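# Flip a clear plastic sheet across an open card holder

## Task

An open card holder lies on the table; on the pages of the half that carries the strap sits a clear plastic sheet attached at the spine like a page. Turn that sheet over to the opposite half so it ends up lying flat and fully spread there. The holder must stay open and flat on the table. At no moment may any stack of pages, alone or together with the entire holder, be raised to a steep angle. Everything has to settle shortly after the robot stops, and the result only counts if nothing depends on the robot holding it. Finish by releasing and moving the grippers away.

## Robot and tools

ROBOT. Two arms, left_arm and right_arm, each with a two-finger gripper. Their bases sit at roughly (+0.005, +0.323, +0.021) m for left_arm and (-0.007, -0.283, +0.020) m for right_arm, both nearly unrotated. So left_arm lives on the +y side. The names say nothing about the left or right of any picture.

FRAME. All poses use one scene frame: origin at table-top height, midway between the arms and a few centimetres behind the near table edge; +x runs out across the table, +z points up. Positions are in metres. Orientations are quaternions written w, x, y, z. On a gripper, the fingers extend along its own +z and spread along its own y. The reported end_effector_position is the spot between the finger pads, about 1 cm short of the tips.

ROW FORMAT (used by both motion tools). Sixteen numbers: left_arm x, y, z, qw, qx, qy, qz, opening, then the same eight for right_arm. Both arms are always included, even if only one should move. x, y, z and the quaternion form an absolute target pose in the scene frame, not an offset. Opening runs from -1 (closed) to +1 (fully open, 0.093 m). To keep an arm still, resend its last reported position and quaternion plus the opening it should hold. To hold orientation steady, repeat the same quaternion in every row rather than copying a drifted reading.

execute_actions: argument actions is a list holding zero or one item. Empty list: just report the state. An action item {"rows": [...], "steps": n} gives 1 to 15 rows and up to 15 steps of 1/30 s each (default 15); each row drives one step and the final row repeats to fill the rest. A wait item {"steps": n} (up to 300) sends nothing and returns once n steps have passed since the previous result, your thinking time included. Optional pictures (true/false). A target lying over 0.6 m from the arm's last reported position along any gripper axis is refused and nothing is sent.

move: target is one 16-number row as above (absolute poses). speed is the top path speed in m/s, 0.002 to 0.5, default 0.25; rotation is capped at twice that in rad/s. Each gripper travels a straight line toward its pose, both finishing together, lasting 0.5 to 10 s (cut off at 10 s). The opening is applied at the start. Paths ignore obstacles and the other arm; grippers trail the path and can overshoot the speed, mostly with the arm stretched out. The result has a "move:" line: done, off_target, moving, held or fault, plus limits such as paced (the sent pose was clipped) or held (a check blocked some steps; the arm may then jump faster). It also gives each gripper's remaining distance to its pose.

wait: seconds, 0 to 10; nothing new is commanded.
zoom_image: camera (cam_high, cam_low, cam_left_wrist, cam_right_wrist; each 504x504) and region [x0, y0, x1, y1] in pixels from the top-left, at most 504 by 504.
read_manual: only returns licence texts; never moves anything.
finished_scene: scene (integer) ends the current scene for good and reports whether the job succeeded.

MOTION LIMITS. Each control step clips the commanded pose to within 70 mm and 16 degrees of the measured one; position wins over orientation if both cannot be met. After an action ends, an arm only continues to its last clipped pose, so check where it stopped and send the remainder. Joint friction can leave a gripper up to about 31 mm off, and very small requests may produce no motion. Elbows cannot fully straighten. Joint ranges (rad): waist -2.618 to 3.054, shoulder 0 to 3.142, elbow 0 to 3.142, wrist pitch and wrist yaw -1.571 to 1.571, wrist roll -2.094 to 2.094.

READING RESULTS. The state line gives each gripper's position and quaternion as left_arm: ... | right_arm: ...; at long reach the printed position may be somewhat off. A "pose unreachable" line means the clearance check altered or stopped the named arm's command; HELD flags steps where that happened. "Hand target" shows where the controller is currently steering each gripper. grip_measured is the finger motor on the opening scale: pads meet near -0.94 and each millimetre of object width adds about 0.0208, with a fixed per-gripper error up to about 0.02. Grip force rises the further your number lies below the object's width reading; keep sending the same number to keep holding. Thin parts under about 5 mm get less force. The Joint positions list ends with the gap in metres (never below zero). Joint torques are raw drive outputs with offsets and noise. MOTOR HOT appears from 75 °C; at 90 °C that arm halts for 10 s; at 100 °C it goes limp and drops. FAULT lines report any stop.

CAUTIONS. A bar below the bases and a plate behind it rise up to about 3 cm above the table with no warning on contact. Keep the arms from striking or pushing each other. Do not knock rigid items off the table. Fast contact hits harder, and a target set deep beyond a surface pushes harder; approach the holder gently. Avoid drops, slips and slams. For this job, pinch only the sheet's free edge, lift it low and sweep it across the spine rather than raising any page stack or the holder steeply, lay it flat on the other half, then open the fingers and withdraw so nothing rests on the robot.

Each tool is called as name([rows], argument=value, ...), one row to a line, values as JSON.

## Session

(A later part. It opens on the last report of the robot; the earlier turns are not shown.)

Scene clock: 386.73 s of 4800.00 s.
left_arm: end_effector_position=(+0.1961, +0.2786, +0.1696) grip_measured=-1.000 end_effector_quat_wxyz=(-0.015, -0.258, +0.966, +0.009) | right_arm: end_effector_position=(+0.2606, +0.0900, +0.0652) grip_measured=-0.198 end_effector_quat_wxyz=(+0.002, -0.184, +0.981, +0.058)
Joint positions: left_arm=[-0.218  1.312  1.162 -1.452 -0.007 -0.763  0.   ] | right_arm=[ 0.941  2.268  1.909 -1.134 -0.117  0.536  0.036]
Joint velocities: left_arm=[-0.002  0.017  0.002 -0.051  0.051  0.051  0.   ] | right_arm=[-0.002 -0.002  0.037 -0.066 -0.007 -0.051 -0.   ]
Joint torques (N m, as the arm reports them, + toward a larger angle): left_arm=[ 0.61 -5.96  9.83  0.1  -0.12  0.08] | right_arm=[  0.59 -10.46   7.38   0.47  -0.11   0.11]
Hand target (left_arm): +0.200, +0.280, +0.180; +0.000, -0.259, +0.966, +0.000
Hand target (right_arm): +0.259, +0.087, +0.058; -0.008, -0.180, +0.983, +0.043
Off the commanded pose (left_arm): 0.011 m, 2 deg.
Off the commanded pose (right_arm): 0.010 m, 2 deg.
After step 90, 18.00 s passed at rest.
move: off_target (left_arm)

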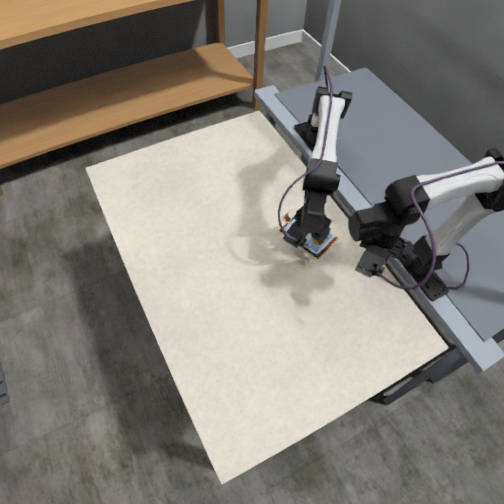

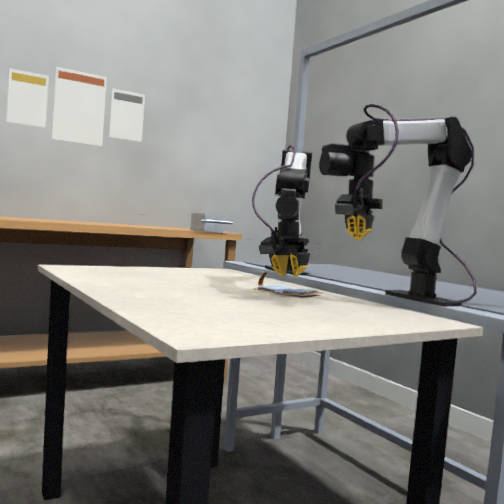

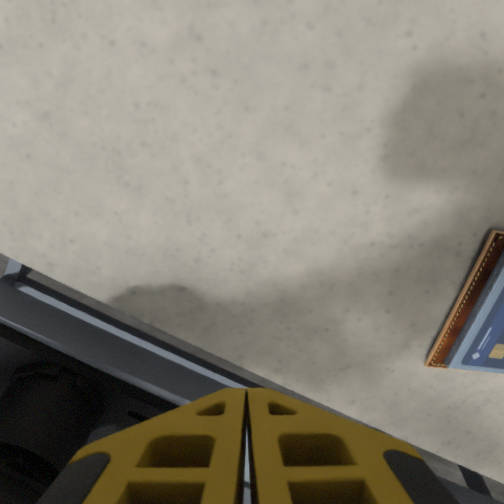

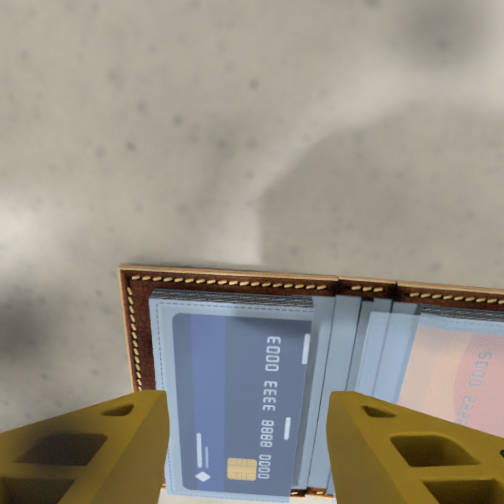

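move(target=[0.2, 0.28, 0.18, 0, -0.2588, 0.9659, 0, -1, 0.298, -0.005, 0.095, -0.0609, -0.1673, 0.9247, 0.3365, -0.08], speed=0.1)

move(target=[0.2, 0.28, 0.18, 0, -0.2588, 0.9659, 0, -1, 0.298, -0.008, 0.045, -0.0609, -0.1673, 0.9247, 0.3365, -0.08], speed=0.04)

Scene clock: 395.93 s of 4800.00 s.
left_arm: end_effector_position=(+0.1961, +0.2786, +0.1696) grip_measured=-1.000 end_effector_quat_wxyz=(-0.015, -0.258, +0.966, +0.009) | right_arm: end_effector_position=(+0.2993, +0.0011, +0.0952) grip_measured=-0.081 end_effector_quat_wxyz=(-0.056, -0.168, +0.925, +0.337)
Joint positions: left_arm=[-0.218  1.312  1.162 -1.452 -0.007 -0.763  0.   ] | right_arm=[ 0.512  2.057  1.518 -0.936 -0.719  0.156  0.041]
Joint velocities: left_arm=[ 0.007 -0.007  0.012  0.007 -0.066 -0.022  0.   ] | right_arm=[-0.017  0.007 -0.002  0.051 -0.095 -0.066  0.001]
Joint torques (N m, as the arm reports them, + toward a larger angle): left_arm=[ 0.63 -5.9   9.85  0.1  -0.11  0.09] | right_arm=[ -0.65 -10.84   4.49   0.69  -0.59  -0.11]
Hand target (left_arm): +0.200, +0.280, +0.180; +0.000, -0.259, +0.966, +0.000
Hand target (right_arm): +0.296, -0.004, +0.093; -0.060, -0.166, +0.925, +0.337
Off the commanded pose (left_arm): 0.011 m, 2 deg.
Off the commanded pose (right_arm): 0.006 m, 1 deg.
After step 90, 2.80 s passed at rest.
move: off_target (left_arm)

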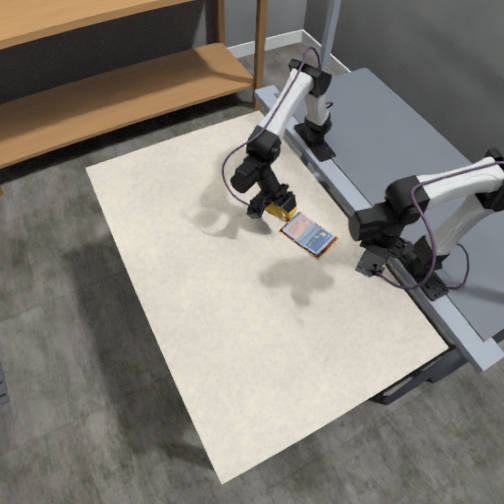

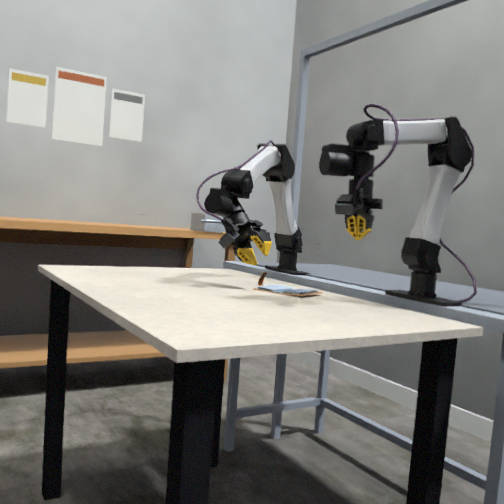

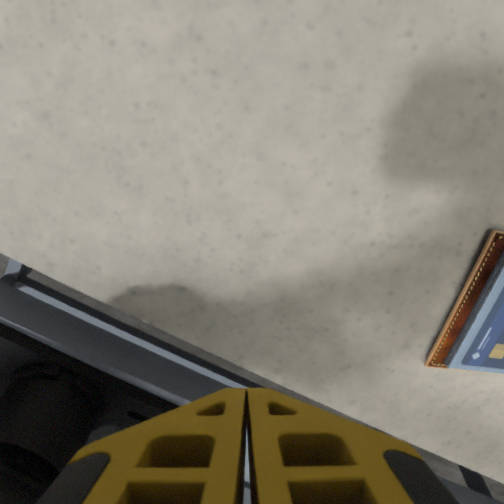

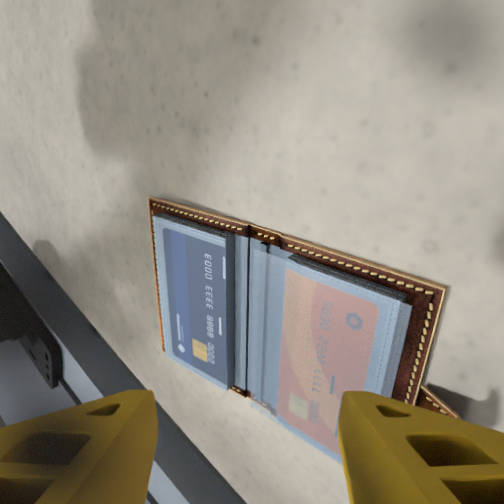

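Scene clock: 397.57 s of 4800.00 s.
left_arm: end_effector_position=(+0.1960, +0.2787, +0.1696) grip_measured=-1.000 end_effector_quat_wxyz=(-0.016, -0.258, +0.966, +0.009) | right_arm: end_effector_position=(+0.2981, -0.0023, +0.0580) grip_measured=-0.081 end_effector_quat_wxyz=(-0.054, -0.173, +0.924, +0.338)
Joint positions: left_arm=[-0.218  1.312  1.162 -1.453 -0.007 -0.763  0.   ] | right_arm=[ 0.508  2.097  1.421 -0.801 -0.721  0.139  0.041]
Joint velocities: left_arm=[-0.007  0.012 -0.007 -0.066 -0.022 -0.007  0.   ] | right_arm=[ 0.007 -0.017 -0.012  0.007  0.007 -0.022  0.   ]
Joint torques (N m, as the arm reports them, + toward a larger angle): left_arm=[ 0.66 -5.93  9.84  0.09 -0.11  0.09] | right_arm=[-0.89 -8.9   4.33  0.88 -0.6  -0.1 ]
Hand target (left_arm): +0.200, +0.280, +0.180; +0.000, -0.259, +0.966, +0.000
Hand target (right_arm): +0.298, -0.008, +0.045; -0.061, -0.167, +0.925, +0.337
Off the commanded pose (left_arm): 0.011 m, 2 deg.
Off the commanded pose (right_arm): 0.014 m, 1 deg.
move: off_target (left_arm, right_arm)

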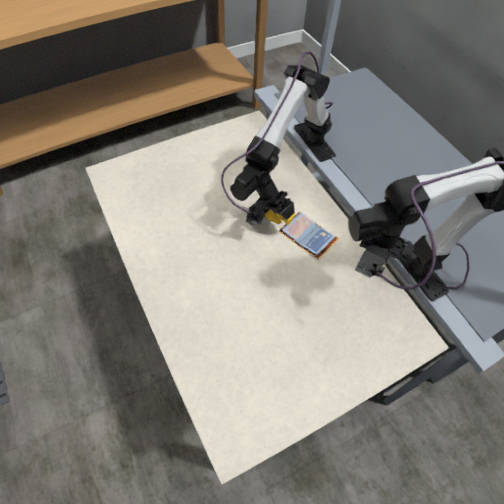

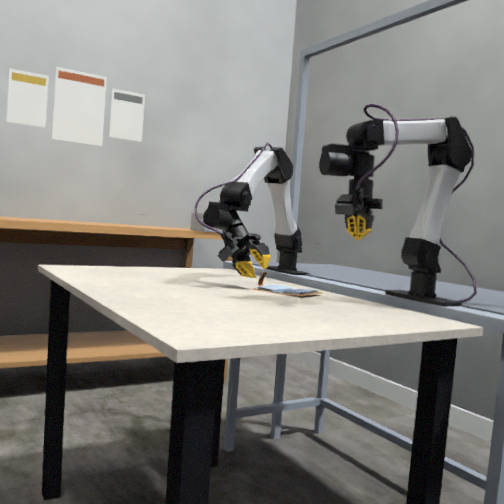

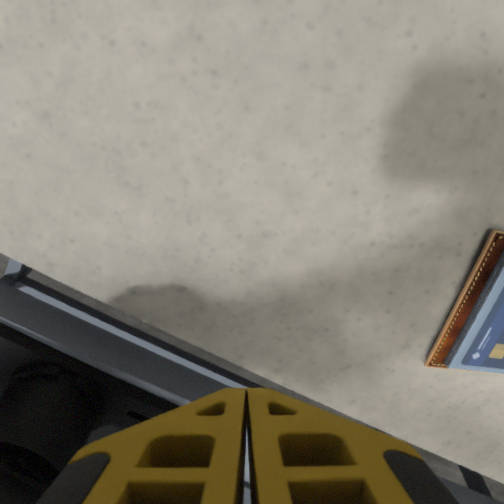

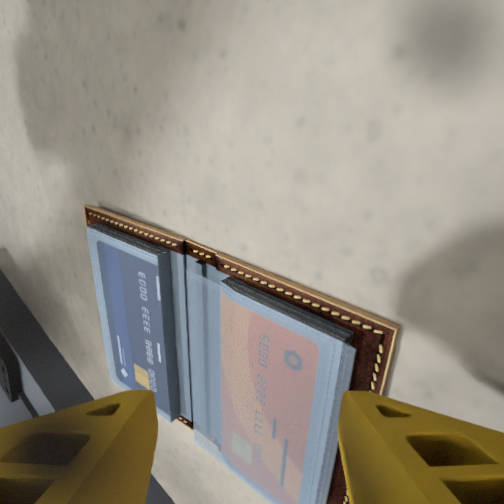

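move(target=[0.2, 0.28, 0.18, 0, -0.2588, 0.9659, 0, -1, 0.2775, -0.0065, 0.026, -0.0609, -0.1673, 0.9247, 0.3365, -0.08], speed=0.02)

zoom_image(camera="cam_low", region=[230, 255, 310, 305])

Scene clock: 420.20 s of 4800.00 s.
left_arm: end_effector_position=(+0.1960, +0.2787, +0.1696) grip_measured=-1.000 end_effector_quat_wxyz=(-0.016, -0.258, +0.966, +0.009) | right_arm: end_effector_position=(+0.2810, -0.0067, +0.0288) grip_measured=-0.081 end_effector_quat_wxyz=(-0.060, -0.170, +0.924, +0.337)
Joint positions: left_arm=[-0.218  1.312  1.162 -1.453 -0.007 -0.763  0.   ] | right_arm=[ 0.52   2.097  1.29  -0.672 -0.721  0.158  0.041]
Joint velocities: left_arm=[ 0.007  0.007  0.017  0.007  0.037 -0.022  0.   ] | right_arm=[-0.022 -0.012 -0.007  0.022 -0.022  0.11   0.   ]
Joint torques (N m, as the arm reports them, + toward a larger angle): left_arm=[ 0.64 -5.94  9.85  0.09 -0.11  0.08] | right_arm=[  0.73 -10.34   3.86   0.85  -0.57   0.07]
Hand target (left_arm): +0.200, +0.280, +0.180; +0.000, -0.259, +0.966, +0.000
Hand target (right_arm): +0.278, -0.006, +0.026; -0.061, -0.168, +0.925, +0.337
Off the commanded pose (left_arm): 0.011 m, 2 deg.
Off the commanded pose (right_arm): 0.004 m, 0 deg.
After step 90, 17.47 s passed at rest.
move: off_target (left_arm)

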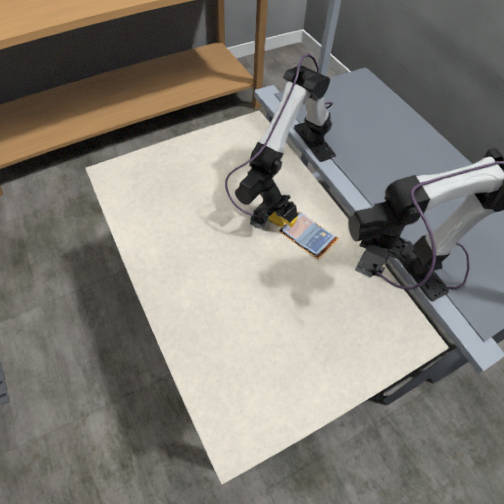

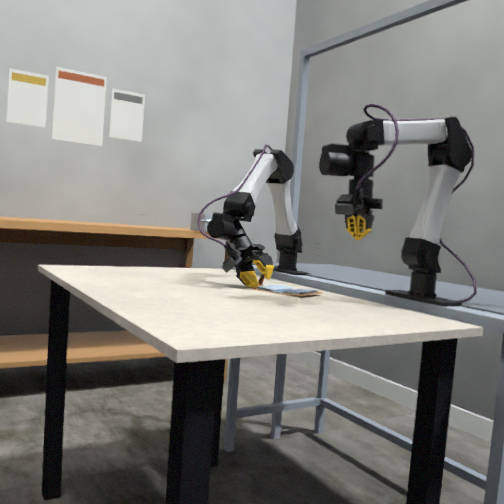

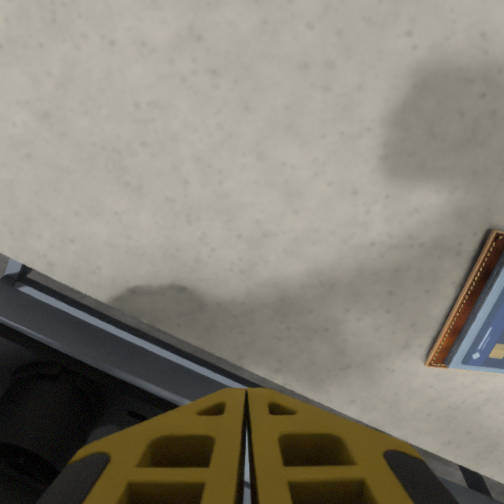

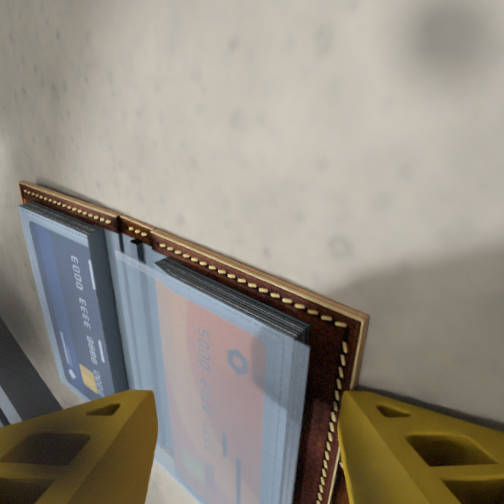

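Region (230, 255, 310, 305) of cam_low's 504x504 image, scaled by 6.300, with more detail than that image has; it fills the top 315 rows of this view, and the rest is white.

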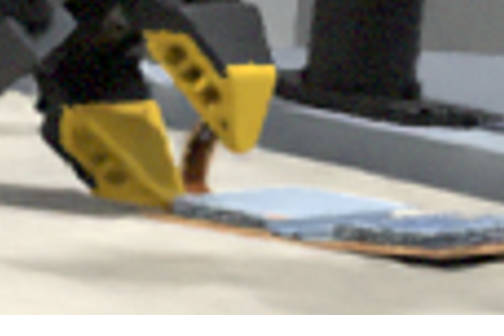

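move(target=[0.2, 0.28, 0.18, 0, -0.2588, 0.9659, 0, -1, 0.2745, 0.0015, 0.026, -0.0609, -0.1673, 0.9247, 0.3365, -0.08], speed=0.005)

zoom_image(camera="cam_right_wrist", region=[160, 270, 420, 504])

Scene clock: 427.30 s of 4800.00 s.
left_arm: end_effector_position=(+0.1960, +0.2787, +0.1696) grip_measured=-1.000 end_effector_quat_wxyz=(-0.016, -0.258, +0.966, +0.009) | right_arm: end_effector_position=(+0.2791, +0.0019, +0.0290) grip_measured=-0.081 end_effector_quat_wxyz=(-0.058, -0.170, +0.924, +0.338)
Joint positions: left_arm=[-0.218  1.312  1.162 -1.453 -0.007 -0.763  0.   ] | right_arm=[ 0.542  2.097  1.29  -0.648 -0.721  0.188  0.041]
Joint velocities: left_arm=[ 0.002 -0.002 -0.007 -0.037 -0.051 -0.037  0.   ] | right_arm=[ 0.007  0.007 -0.017  0.022 -0.022 -0.022 -0.   ]
Joint torques (N m, as the arm reports them, + toward a larger angle): left_arm=[ 0.68 -5.95  9.84  0.09 -0.11  0.09] | right_arm=[  0.78 -10.51   3.73   0.91  -0.54   0.06]
Hand target (left_arm): +0.200, +0.280, +0.180; +0.000, -0.259, +0.966, +0.000
Hand target (right_arm): +0.275, +0.001, +0.026; -0.061, -0.167, +0.925, +0.336
Off the commanded pose (left_arm): 0.011 m, 2 deg.
Off the commanded pose (right_arm): 0.006 m, 1 deg.
After step 90, 0.30 s passed at rest.
move: off_target (left_arm)

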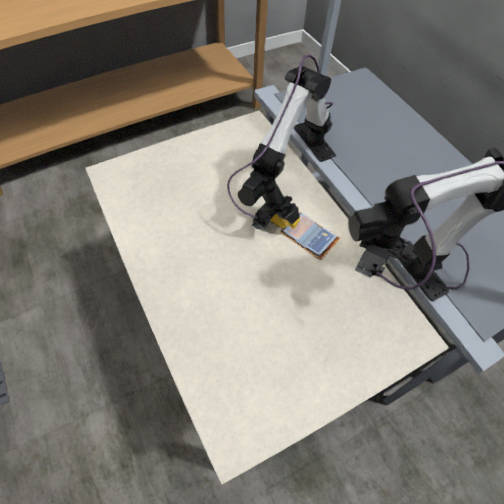

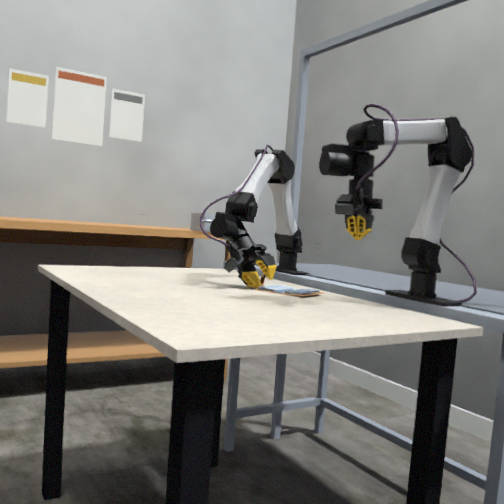

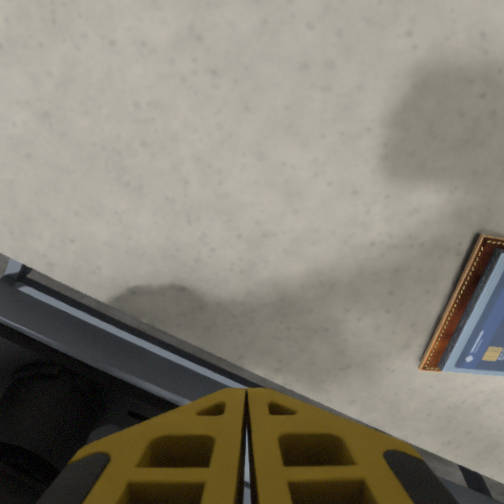

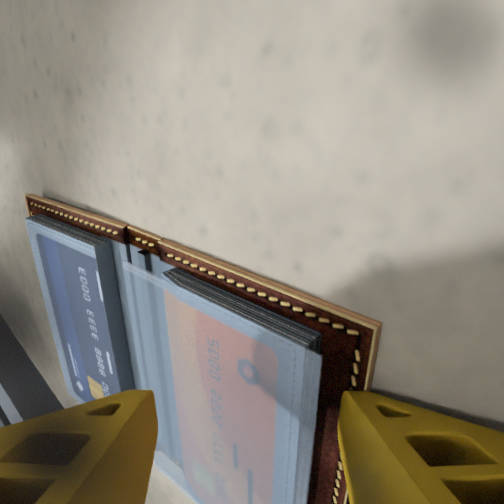

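Region (160, 270, 420, 504) of cam_right_wrist's 504x504 image, scaled by 1.938, with more detail than that image has; it fills the top 454 rows of this view, and the rest is white.

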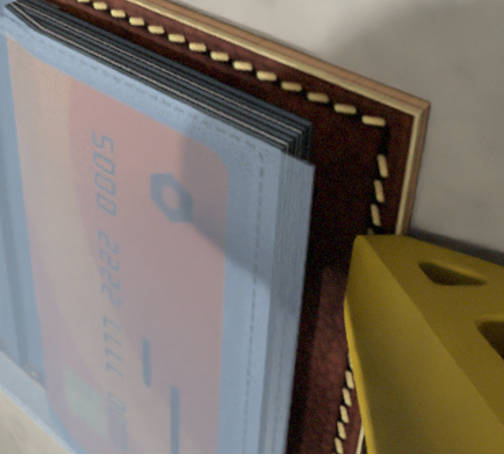

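move(target=[0.212, 0.102, 0.055, 0, -0.4226, 0.9063, 0, -0.35, 0.2745, 0.0015, 0.026, -0.0609, -0.1673, 0.9247, 0.3365, -0.08], speed=0.15)

move(target=[0.212, 0.102, 0.006, 0, -0.4226, 0.9063, 0, -0.35, 0.2745, 0.0015, 0.026, -0.0609, -0.1673, 0.9247, 0.3365, -0.08], speed=0.025)

Scene clock: 439.00 s of 4800.00 s.
left_arm: end_effector_position=(+0.2064, +0.1124, +0.0551) grip_measured=-0.352 end_effector_quat_wxyz=(-0.007, -0.421, +0.907, +0.010) | right_arm: end_effector_position=(+0.2792, +0.0019, +0.0291) grip_measured=-0.081 end_effector_quat_wxyz=(-0.058, -0.170, +0.924, +0.338)
Joint positions: left_arm=[-0.787  1.742  1.105 -0.958 -0.002 -1.679  0.028] | right_arm=[ 0.542  2.097  1.29  -0.648 -0.721  0.189  0.041]
Joint velocities: left_arm=[ 0.002  0.002 -0.002  0.037  0.066 -0.037 -0.001] | right_arm=[-0.007 -0.002 -0.002 -0.037 -0.11  -0.081 -0.   ]
Joint torques (N m, as the arm reports them, + toward a larger angle): left_arm=[-0.57 -7.3   8.76  0.24 -0.21 -0.07] | right_arm=[  0.82 -10.5    3.72   0.92  -0.55   0.07]
Hand target (left_arm): +0.212, +0.105, +0.056; +0.000, -0.422, +0.906, +0.002
Hand target (right_arm): +0.275, +0.002, +0.026; -0.061, -0.168, +0.925, +0.337
Off the commanded pose (left_arm): 0.012 m, 1 deg.
Off the commanded pose (right_arm): 0.006 m, 1 deg.
After step 90, 6.70 s passed at rest.
move: off_target (left_arm)

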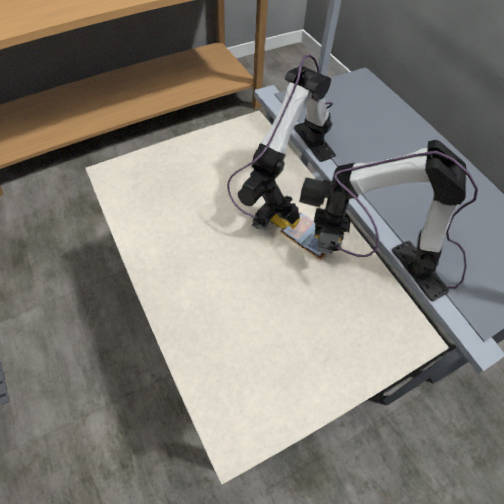

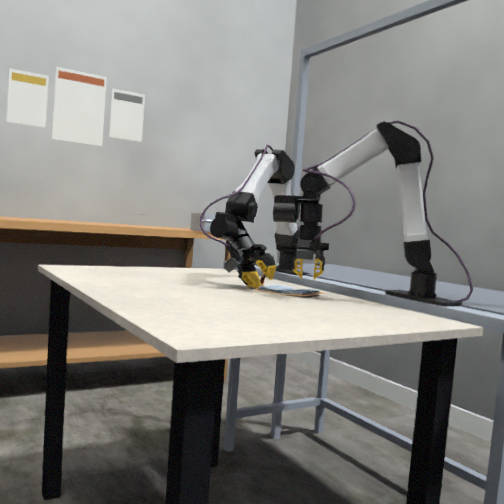

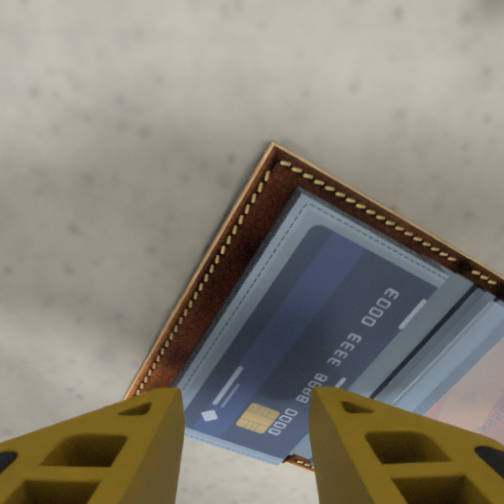

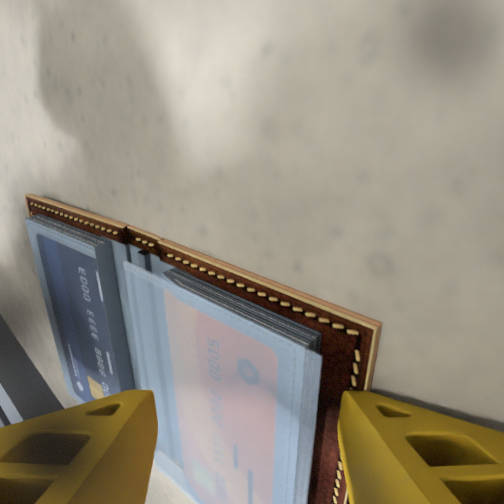

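Scene clock: 441.23 s of 4800.00 s.
left_arm: end_effector_position=(+0.2159, +0.1024, +0.0208) grip_measured=-0.352 end_effector_quat_wxyz=(-0.000, -0.423, +0.906, -0.006) | right_arm: end_effector_position=(+0.2792, +0.0019, +0.0291) grip_measured=-0.081 end_effector_quat_wxyz=(-0.058, -0.170, +0.924, +0.338)
Joint positions: left_arm=[-0.787  1.821  1.051 -0.79  -0.004 -1.684  0.028] | right_arm=[ 0.542  2.097  1.29  -0.648 -0.721  0.189  0.041]
Joint velocities: left_arm=[-0.007 -0.012 -0.017 -0.051  0.007 -0.051 -0.001] | right_arm=[ 0.022 -0.002  0.007 -0.066 -0.095  0.022 -0.   ]
Joint torques (N m, as the arm reports them, + toward a larger angle): left_arm=[-0.82 -6.49  4.46  0.61 -0.18 -0.07] | right_arm=[  0.83 -10.52   3.75   0.91  -0.54   0.07]
Hand target (left_arm): +0.212, +0.103, +0.007; +0.000, -0.422, +0.906, +0.000
Hand target (right_arm): +0.275, +0.001, +0.026; -0.061, -0.167, +0.925, +0.336
Off the commanded pose (left_arm): 0.015 m, 1 deg.
Off the commanded pose (right_arm): 0.006 m, 1 deg.
move: off_target (left_arm)

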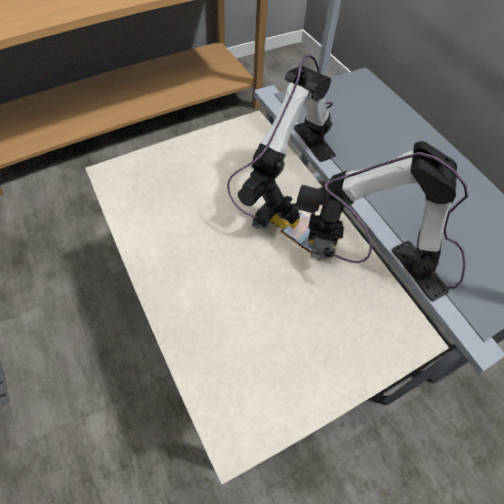

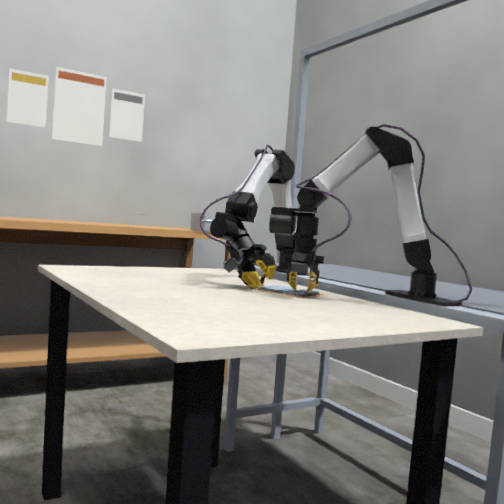

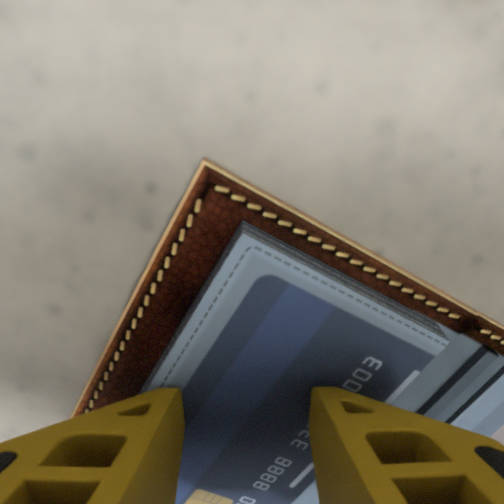

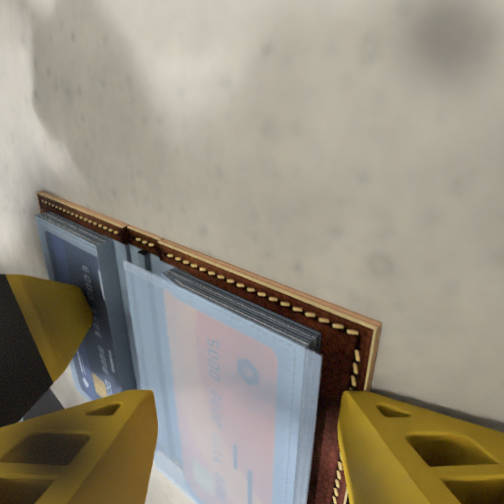

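move(target=[0.212, 0.102, 0.006, 0, -0.4226, 0.9063, 0, -0.35, 0.2732, 0.005, 0.026, -0.0609, -0.1673, 0.9247, 0.3365, -0.13], speed=0.004)

zoom_image(camera="cam_right_wrist", region=[160, 270, 420, 504])

Scene clock: 447.70 s of 4800.00 s.
left_arm: end_effector_position=(+0.2159, +0.1024, +0.0208) grip_measured=-0.352 end_effector_quat_wxyz=(-0.000, -0.424, +0.906, -0.006) | right_arm: end_effector_position=(+0.2779, +0.0056, +0.0292) grip_measured=-0.128 end_effector_quat_wxyz=(-0.058, -0.170, +0.923, +0.339)
Joint positions: left_arm=[-0.787  1.821  1.051 -0.79  -0.004 -1.685  0.028] | right_arm=[ 0.552  2.097  1.29  -0.639 -0.721  0.201  0.039]
Joint velocities: left_arm=[ 0.002  0.002 -0.012  0.037 -0.022  0.037  0.001] | right_arm=[-0.012  0.007 -0.017  0.022  0.066  0.022 -0.   ]
Joint torques (N m, as the arm reports them, + toward a larger angle): left_arm=[-0.8  -6.49  4.4   0.62 -0.16 -0.07] | right_arm=[  0.82 -10.51   3.74   0.92  -0.53   0.08]
Hand target (left_arm): +0.212, +0.103, +0.007; -0.000, -0.423, +0.906, +0.000
Hand target (right_arm): +0.273, +0.005, +0.026; -0.061, -0.167, +0.925, +0.336
Off the commanded pose (left_arm): 0.015 m, 1 deg.
Off the commanded pose (right_arm): 0.006 m, 1 deg.
move: off_target (left_arm)

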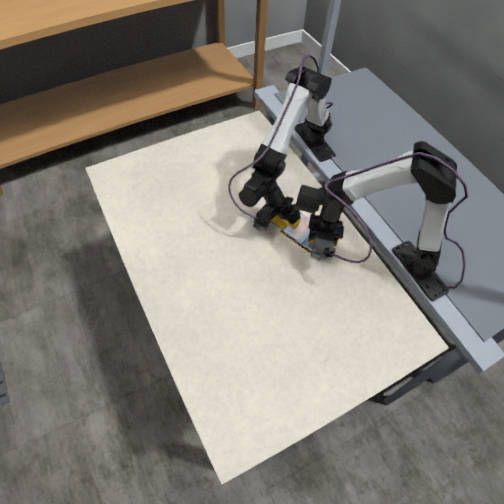

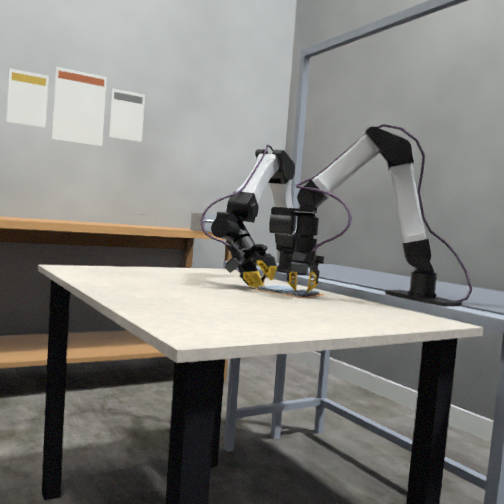

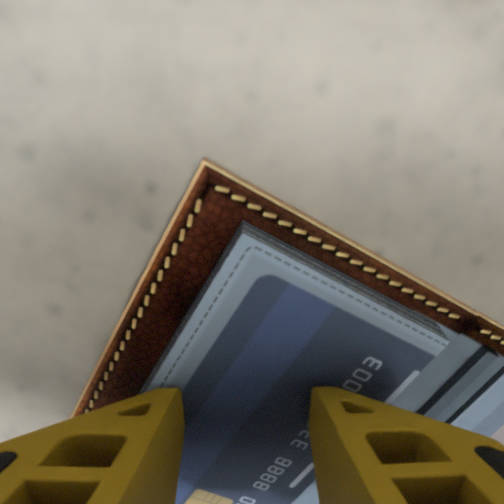

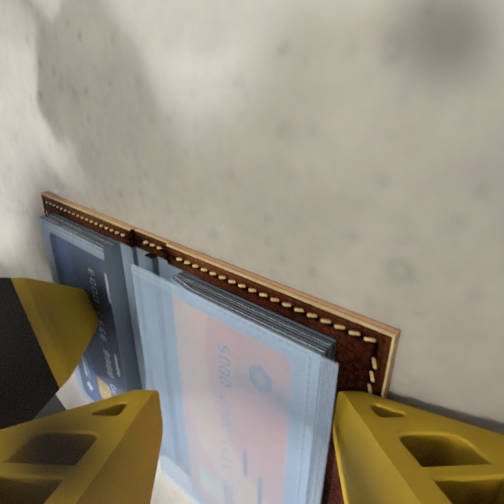

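Region (160, 270, 420, 504) of cam_right_wrist's 504x504 image, scaled by 1.938, with more detail than that image has; it fills the top 454 rows of this view, and the rest is white.

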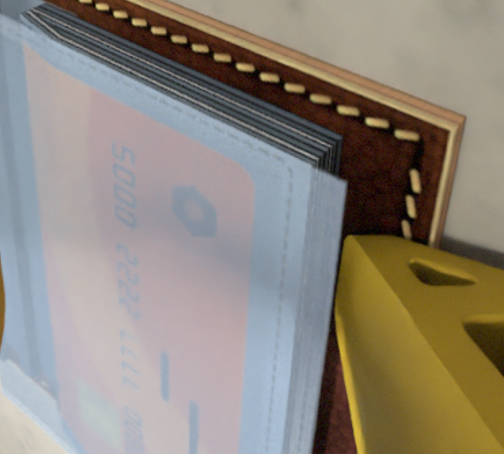

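move(target=[0.212, 0.102, 0.006, 0, -0.4226, 0.9063, 0, -0.35, 0.272, 0.0085, 0.026, -0.0609, -0.1673, 0.9247, 0.3365, -0.08], speed=0.004)

zoom_image(camera="cam_right_wrist", region=[160, 270, 420, 504])

Scene clock: 454.73 s of 4800.00 s.
left_arm: end_effector_position=(+0.2160, +0.1023, +0.0208) grip_measured=-0.352 end_effector_quat_wxyz=(-0.000, -0.424, +0.906, -0.006) | right_arm: end_effector_position=(+0.2765, +0.0089, +0.0292) grip_measured=-0.081 end_effector_quat_wxyz=(-0.059, -0.170, +0.923, +0.339)
Joint positions: left_arm=[-0.787  1.821  1.051 -0.79  -0.004 -1.685  0.028] | right_arm=[ 0.561  2.097  1.29  -0.632 -0.721  0.214  0.041]
Joint velocities: left_arm=[-0.007  0.002 -0.032  0.007 -0.051 -0.037 -0.001] | right_arm=[-0.007 -0.017  0.007  0.007 -0.007  0.022 -0.001]
Joint torques (N m, as the arm reports them, + toward a larger angle): left_arm=[-0.82 -6.5   4.37  0.62 -0.17 -0.07] | right_arm=[  0.87 -10.53   3.81   0.95  -0.52   0.07]
Hand target (left_arm): +0.212, +0.103, +0.007; -0.000, -0.423, +0.906, +0.000
Hand target (right_arm): +0.272, +0.008, +0.026; -0.061, -0.167, +0.925, +0.336
Off the commanded pose (left_arm): 0.015 m, 1 deg.
Off the commanded pose (right_arm): 0.006 m, 1 deg.
move: off_target (left_arm)

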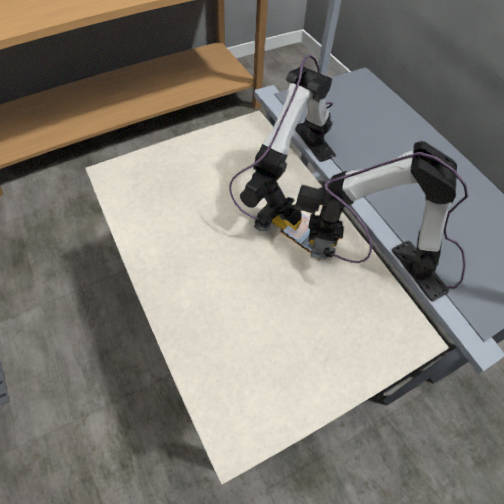

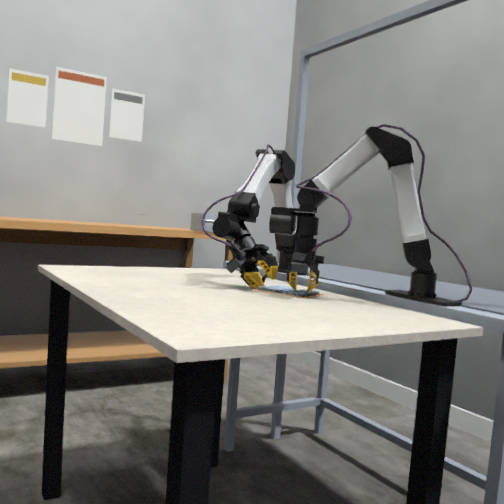

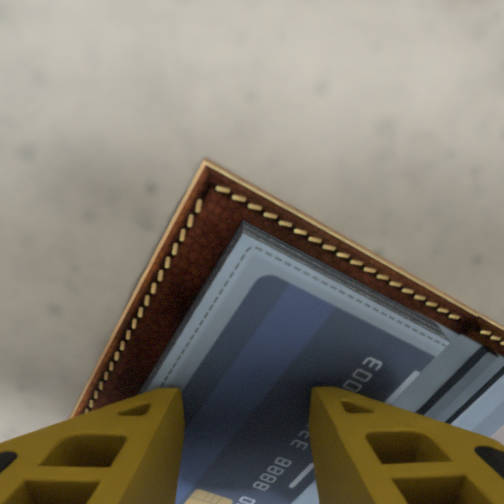

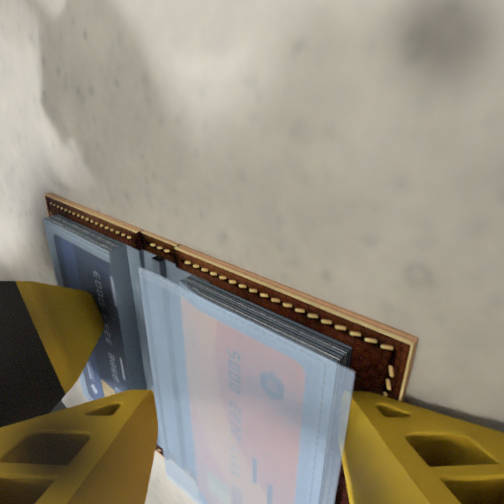

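Region (160, 270, 420, 504) of cam_right_wrist's 504x504 image, scaled by 1.938, with more detail than that image has; it fills the top 454 rows of this view, and the rest is white.

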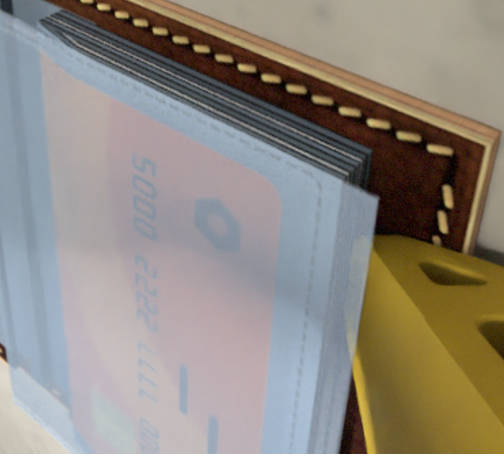

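move(target=[0.212, 0.102, 0.006, 0, -0.4226, 0.9063, 0, -0.35, 0.275, 0.0075, 0.040, -0.0609, -0.1673, 0.9247, 0.3365, -0.08], speed=0.006)

zoom_image(camera="cam_right_wrist", region=[160, 270, 420, 504])

zoom_image(camera="cam_low", region=[235, 255, 315, 305])

Scene clock: 462.10 s of 4800.00 s.
left_arm: end_effector_position=(+0.2161, +0.1023, +0.0208) grip_measured=-0.352 end_effector_quat_wxyz=(-0.000, -0.424, +0.906, -0.006) | right_arm: end_effector_position=(+0.2743, +0.0075, +0.0327) grip_measured=-0.081 end_effector_quat_wxyz=(-0.062, -0.168, +0.924, +0.337)
Joint positions: left_arm=[-0.787  1.821  1.051 -0.789 -0.004 -1.685  0.028] | right_arm=[ 0.561  2.086  1.29  -0.65  -0.72   0.214  0.041]
Joint velocities: left_arm=[ 0.007  0.007 -0.022 -0.022  0.037 -0.037  0.   ] | right_arm=[-0.002 -0.022 -0.002 -0.022 -0.051 -0.051  0.   ]
Joint torques (N m, as the arm reports them, + toward a larger angle): left_arm=[-0.82 -6.45  4.39  0.62 -0.16 -0.07] | right_arm=[  0.2  -11.03   6.38   0.56  -0.54  -0.01]
Hand target (left_arm): +0.212, +0.103, +0.007; -0.000, -0.423, +0.906, +0.000
Hand target (right_arm): +0.275, +0.007, +0.040; -0.061, -0.167, +0.925, +0.336
Off the commanded pose (left_arm): 0.015 m, 1 deg.
Off the commanded pose (right_arm): 0.007 m, 0 deg.
After step 90, 1.60 s passed at rest.
move: off_target (left_arm)

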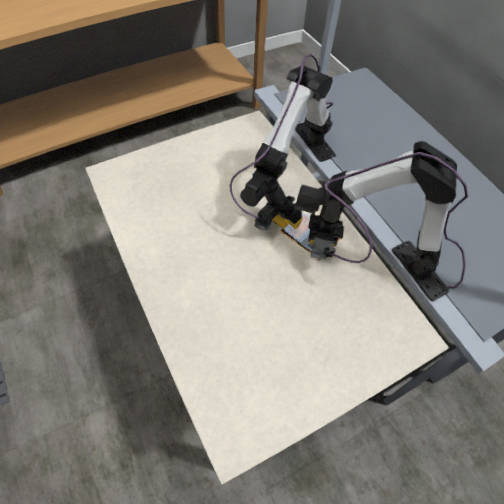

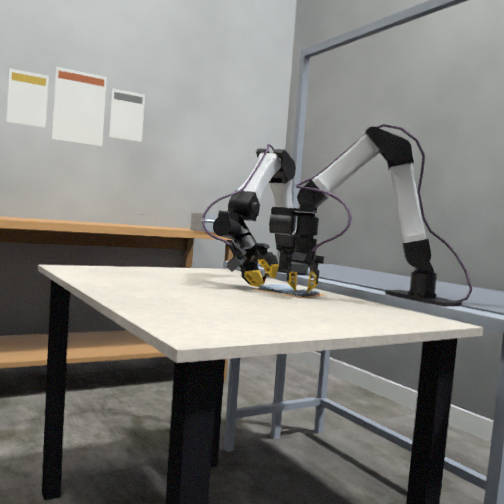

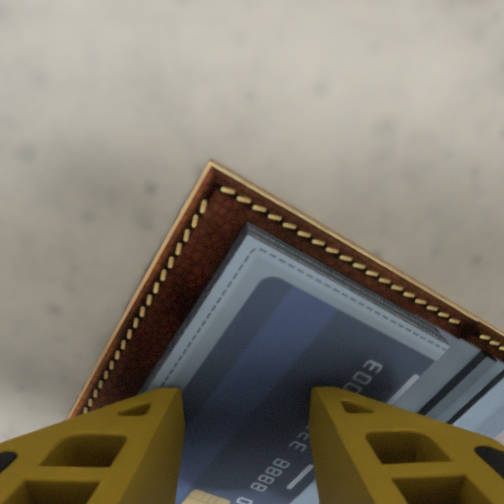

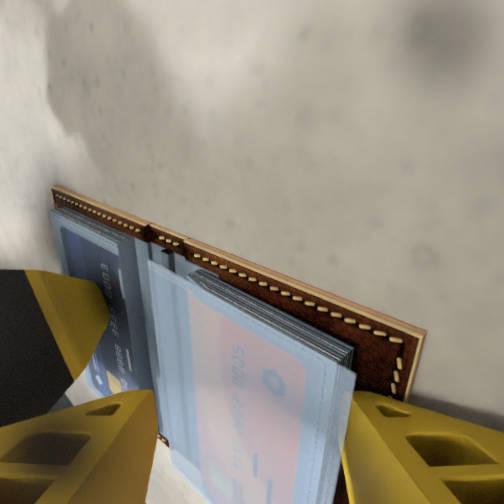

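Region (160, 270, 420, 504) of cam_right_wrist's 504x504 image, scaled by 1.938, with more detail than that image has; it fills the top 454 rows of this view, and the rest is white.

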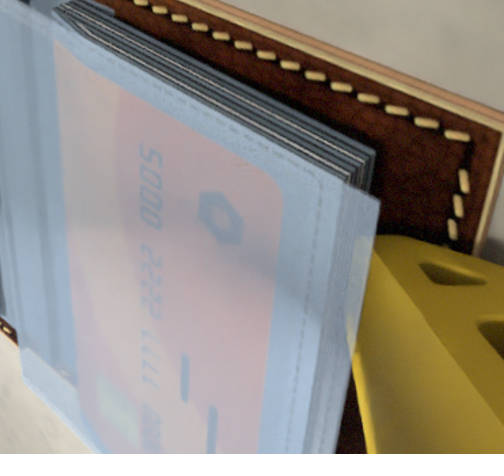

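Region (235, 255, 315, 305) of cam_low's 504x504 image, scaled by 6.300, with more detail than that image has; it fills the top 315 rows of this view, and the rest is white.

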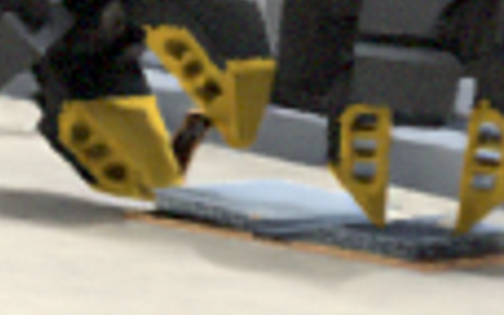

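execute_actions(actions=[])

Scene clock: 476.67 s of 4800.00 s.
left_arm: end_effector_position=(+0.2161, +0.1023, +0.0208) grip_measured=-0.352 end_effector_quat_wxyz=(-0.000, -0.424, +0.906, -0.006) | right_arm: end_effector_position=(+0.2742, +0.0075, +0.0327) grip_measured=-0.081 end_effector_quat_wxyz=(-0.062, -0.168, +0.924, +0.337)
Joint positions: left_arm=[-0.787  1.821  1.051 -0.789 -0.004 -1.685  0.028] | right_arm=[ 0.561  2.086  1.29  -0.651 -0.72   0.214  0.041]
Joint velocities: left_arm=[ 0.007 -0.017 -0.002  0.007  0.037  0.007  0.   ] | right_arm=[ 0.017 -0.012  0.002 -0.022  0.022 -0.037  0.001]
Joint torques (N m, as the arm reports them, + toward a larger angle): left_arm=[-0.82 -6.51  4.45  0.61 -0.16 -0.06] | right_arm=[  0.19 -11.03   6.38   0.55  -0.54  -0.01]
Hand target (left_arm): +0.212, +0.103, +0.007; -0.000, -0.423, +0.906, +0.000
Hand target (right_arm): +0.275, +0.007, +0.040; -0.061, -0.167, +0.925, +0.337
Off the commanded pose (left_arm): 0.015 m, 1 deg.
Off the commanded pose (right_arm): 0.007 m, 0 deg.
Steps of this call (steps 1 to 90: nothing new was sent; then 11.57 s passed at rest). Readings (end_effector_position):
1: left_arm (+0.2161, +0.1023, +0.0208) | right_arm (+0.2743, +0.0075, +0.0327)
2: left_arm (+0.2161, +0.1023, +0.0208) | right_arm (+0.2742, +0.0075, +0.0327)
4: left_arm (+0.2161, +0.1023, +0.0208) | right_arm (+0.2742, +0.0075, +0.0327)
8: left_arm (+0.2161, +0.1023, +0.0208) | right_arm (+0.2742, +0.0075, +0.0327)
90: the state above

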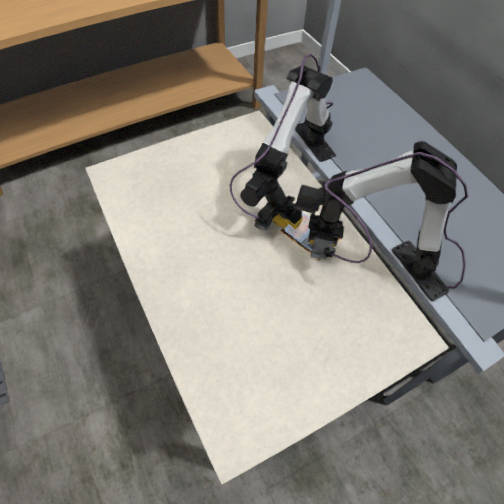

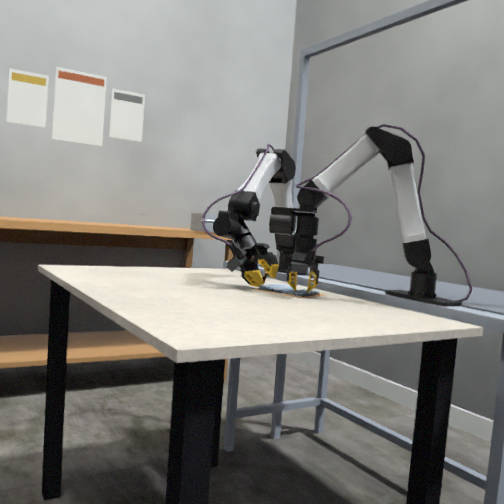

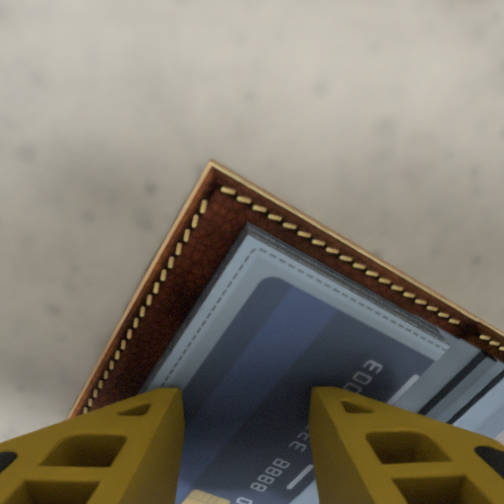

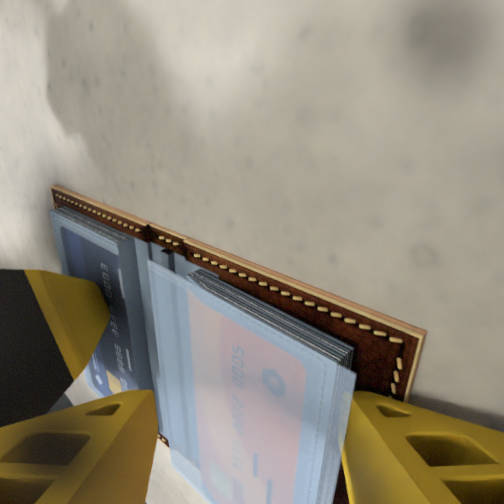

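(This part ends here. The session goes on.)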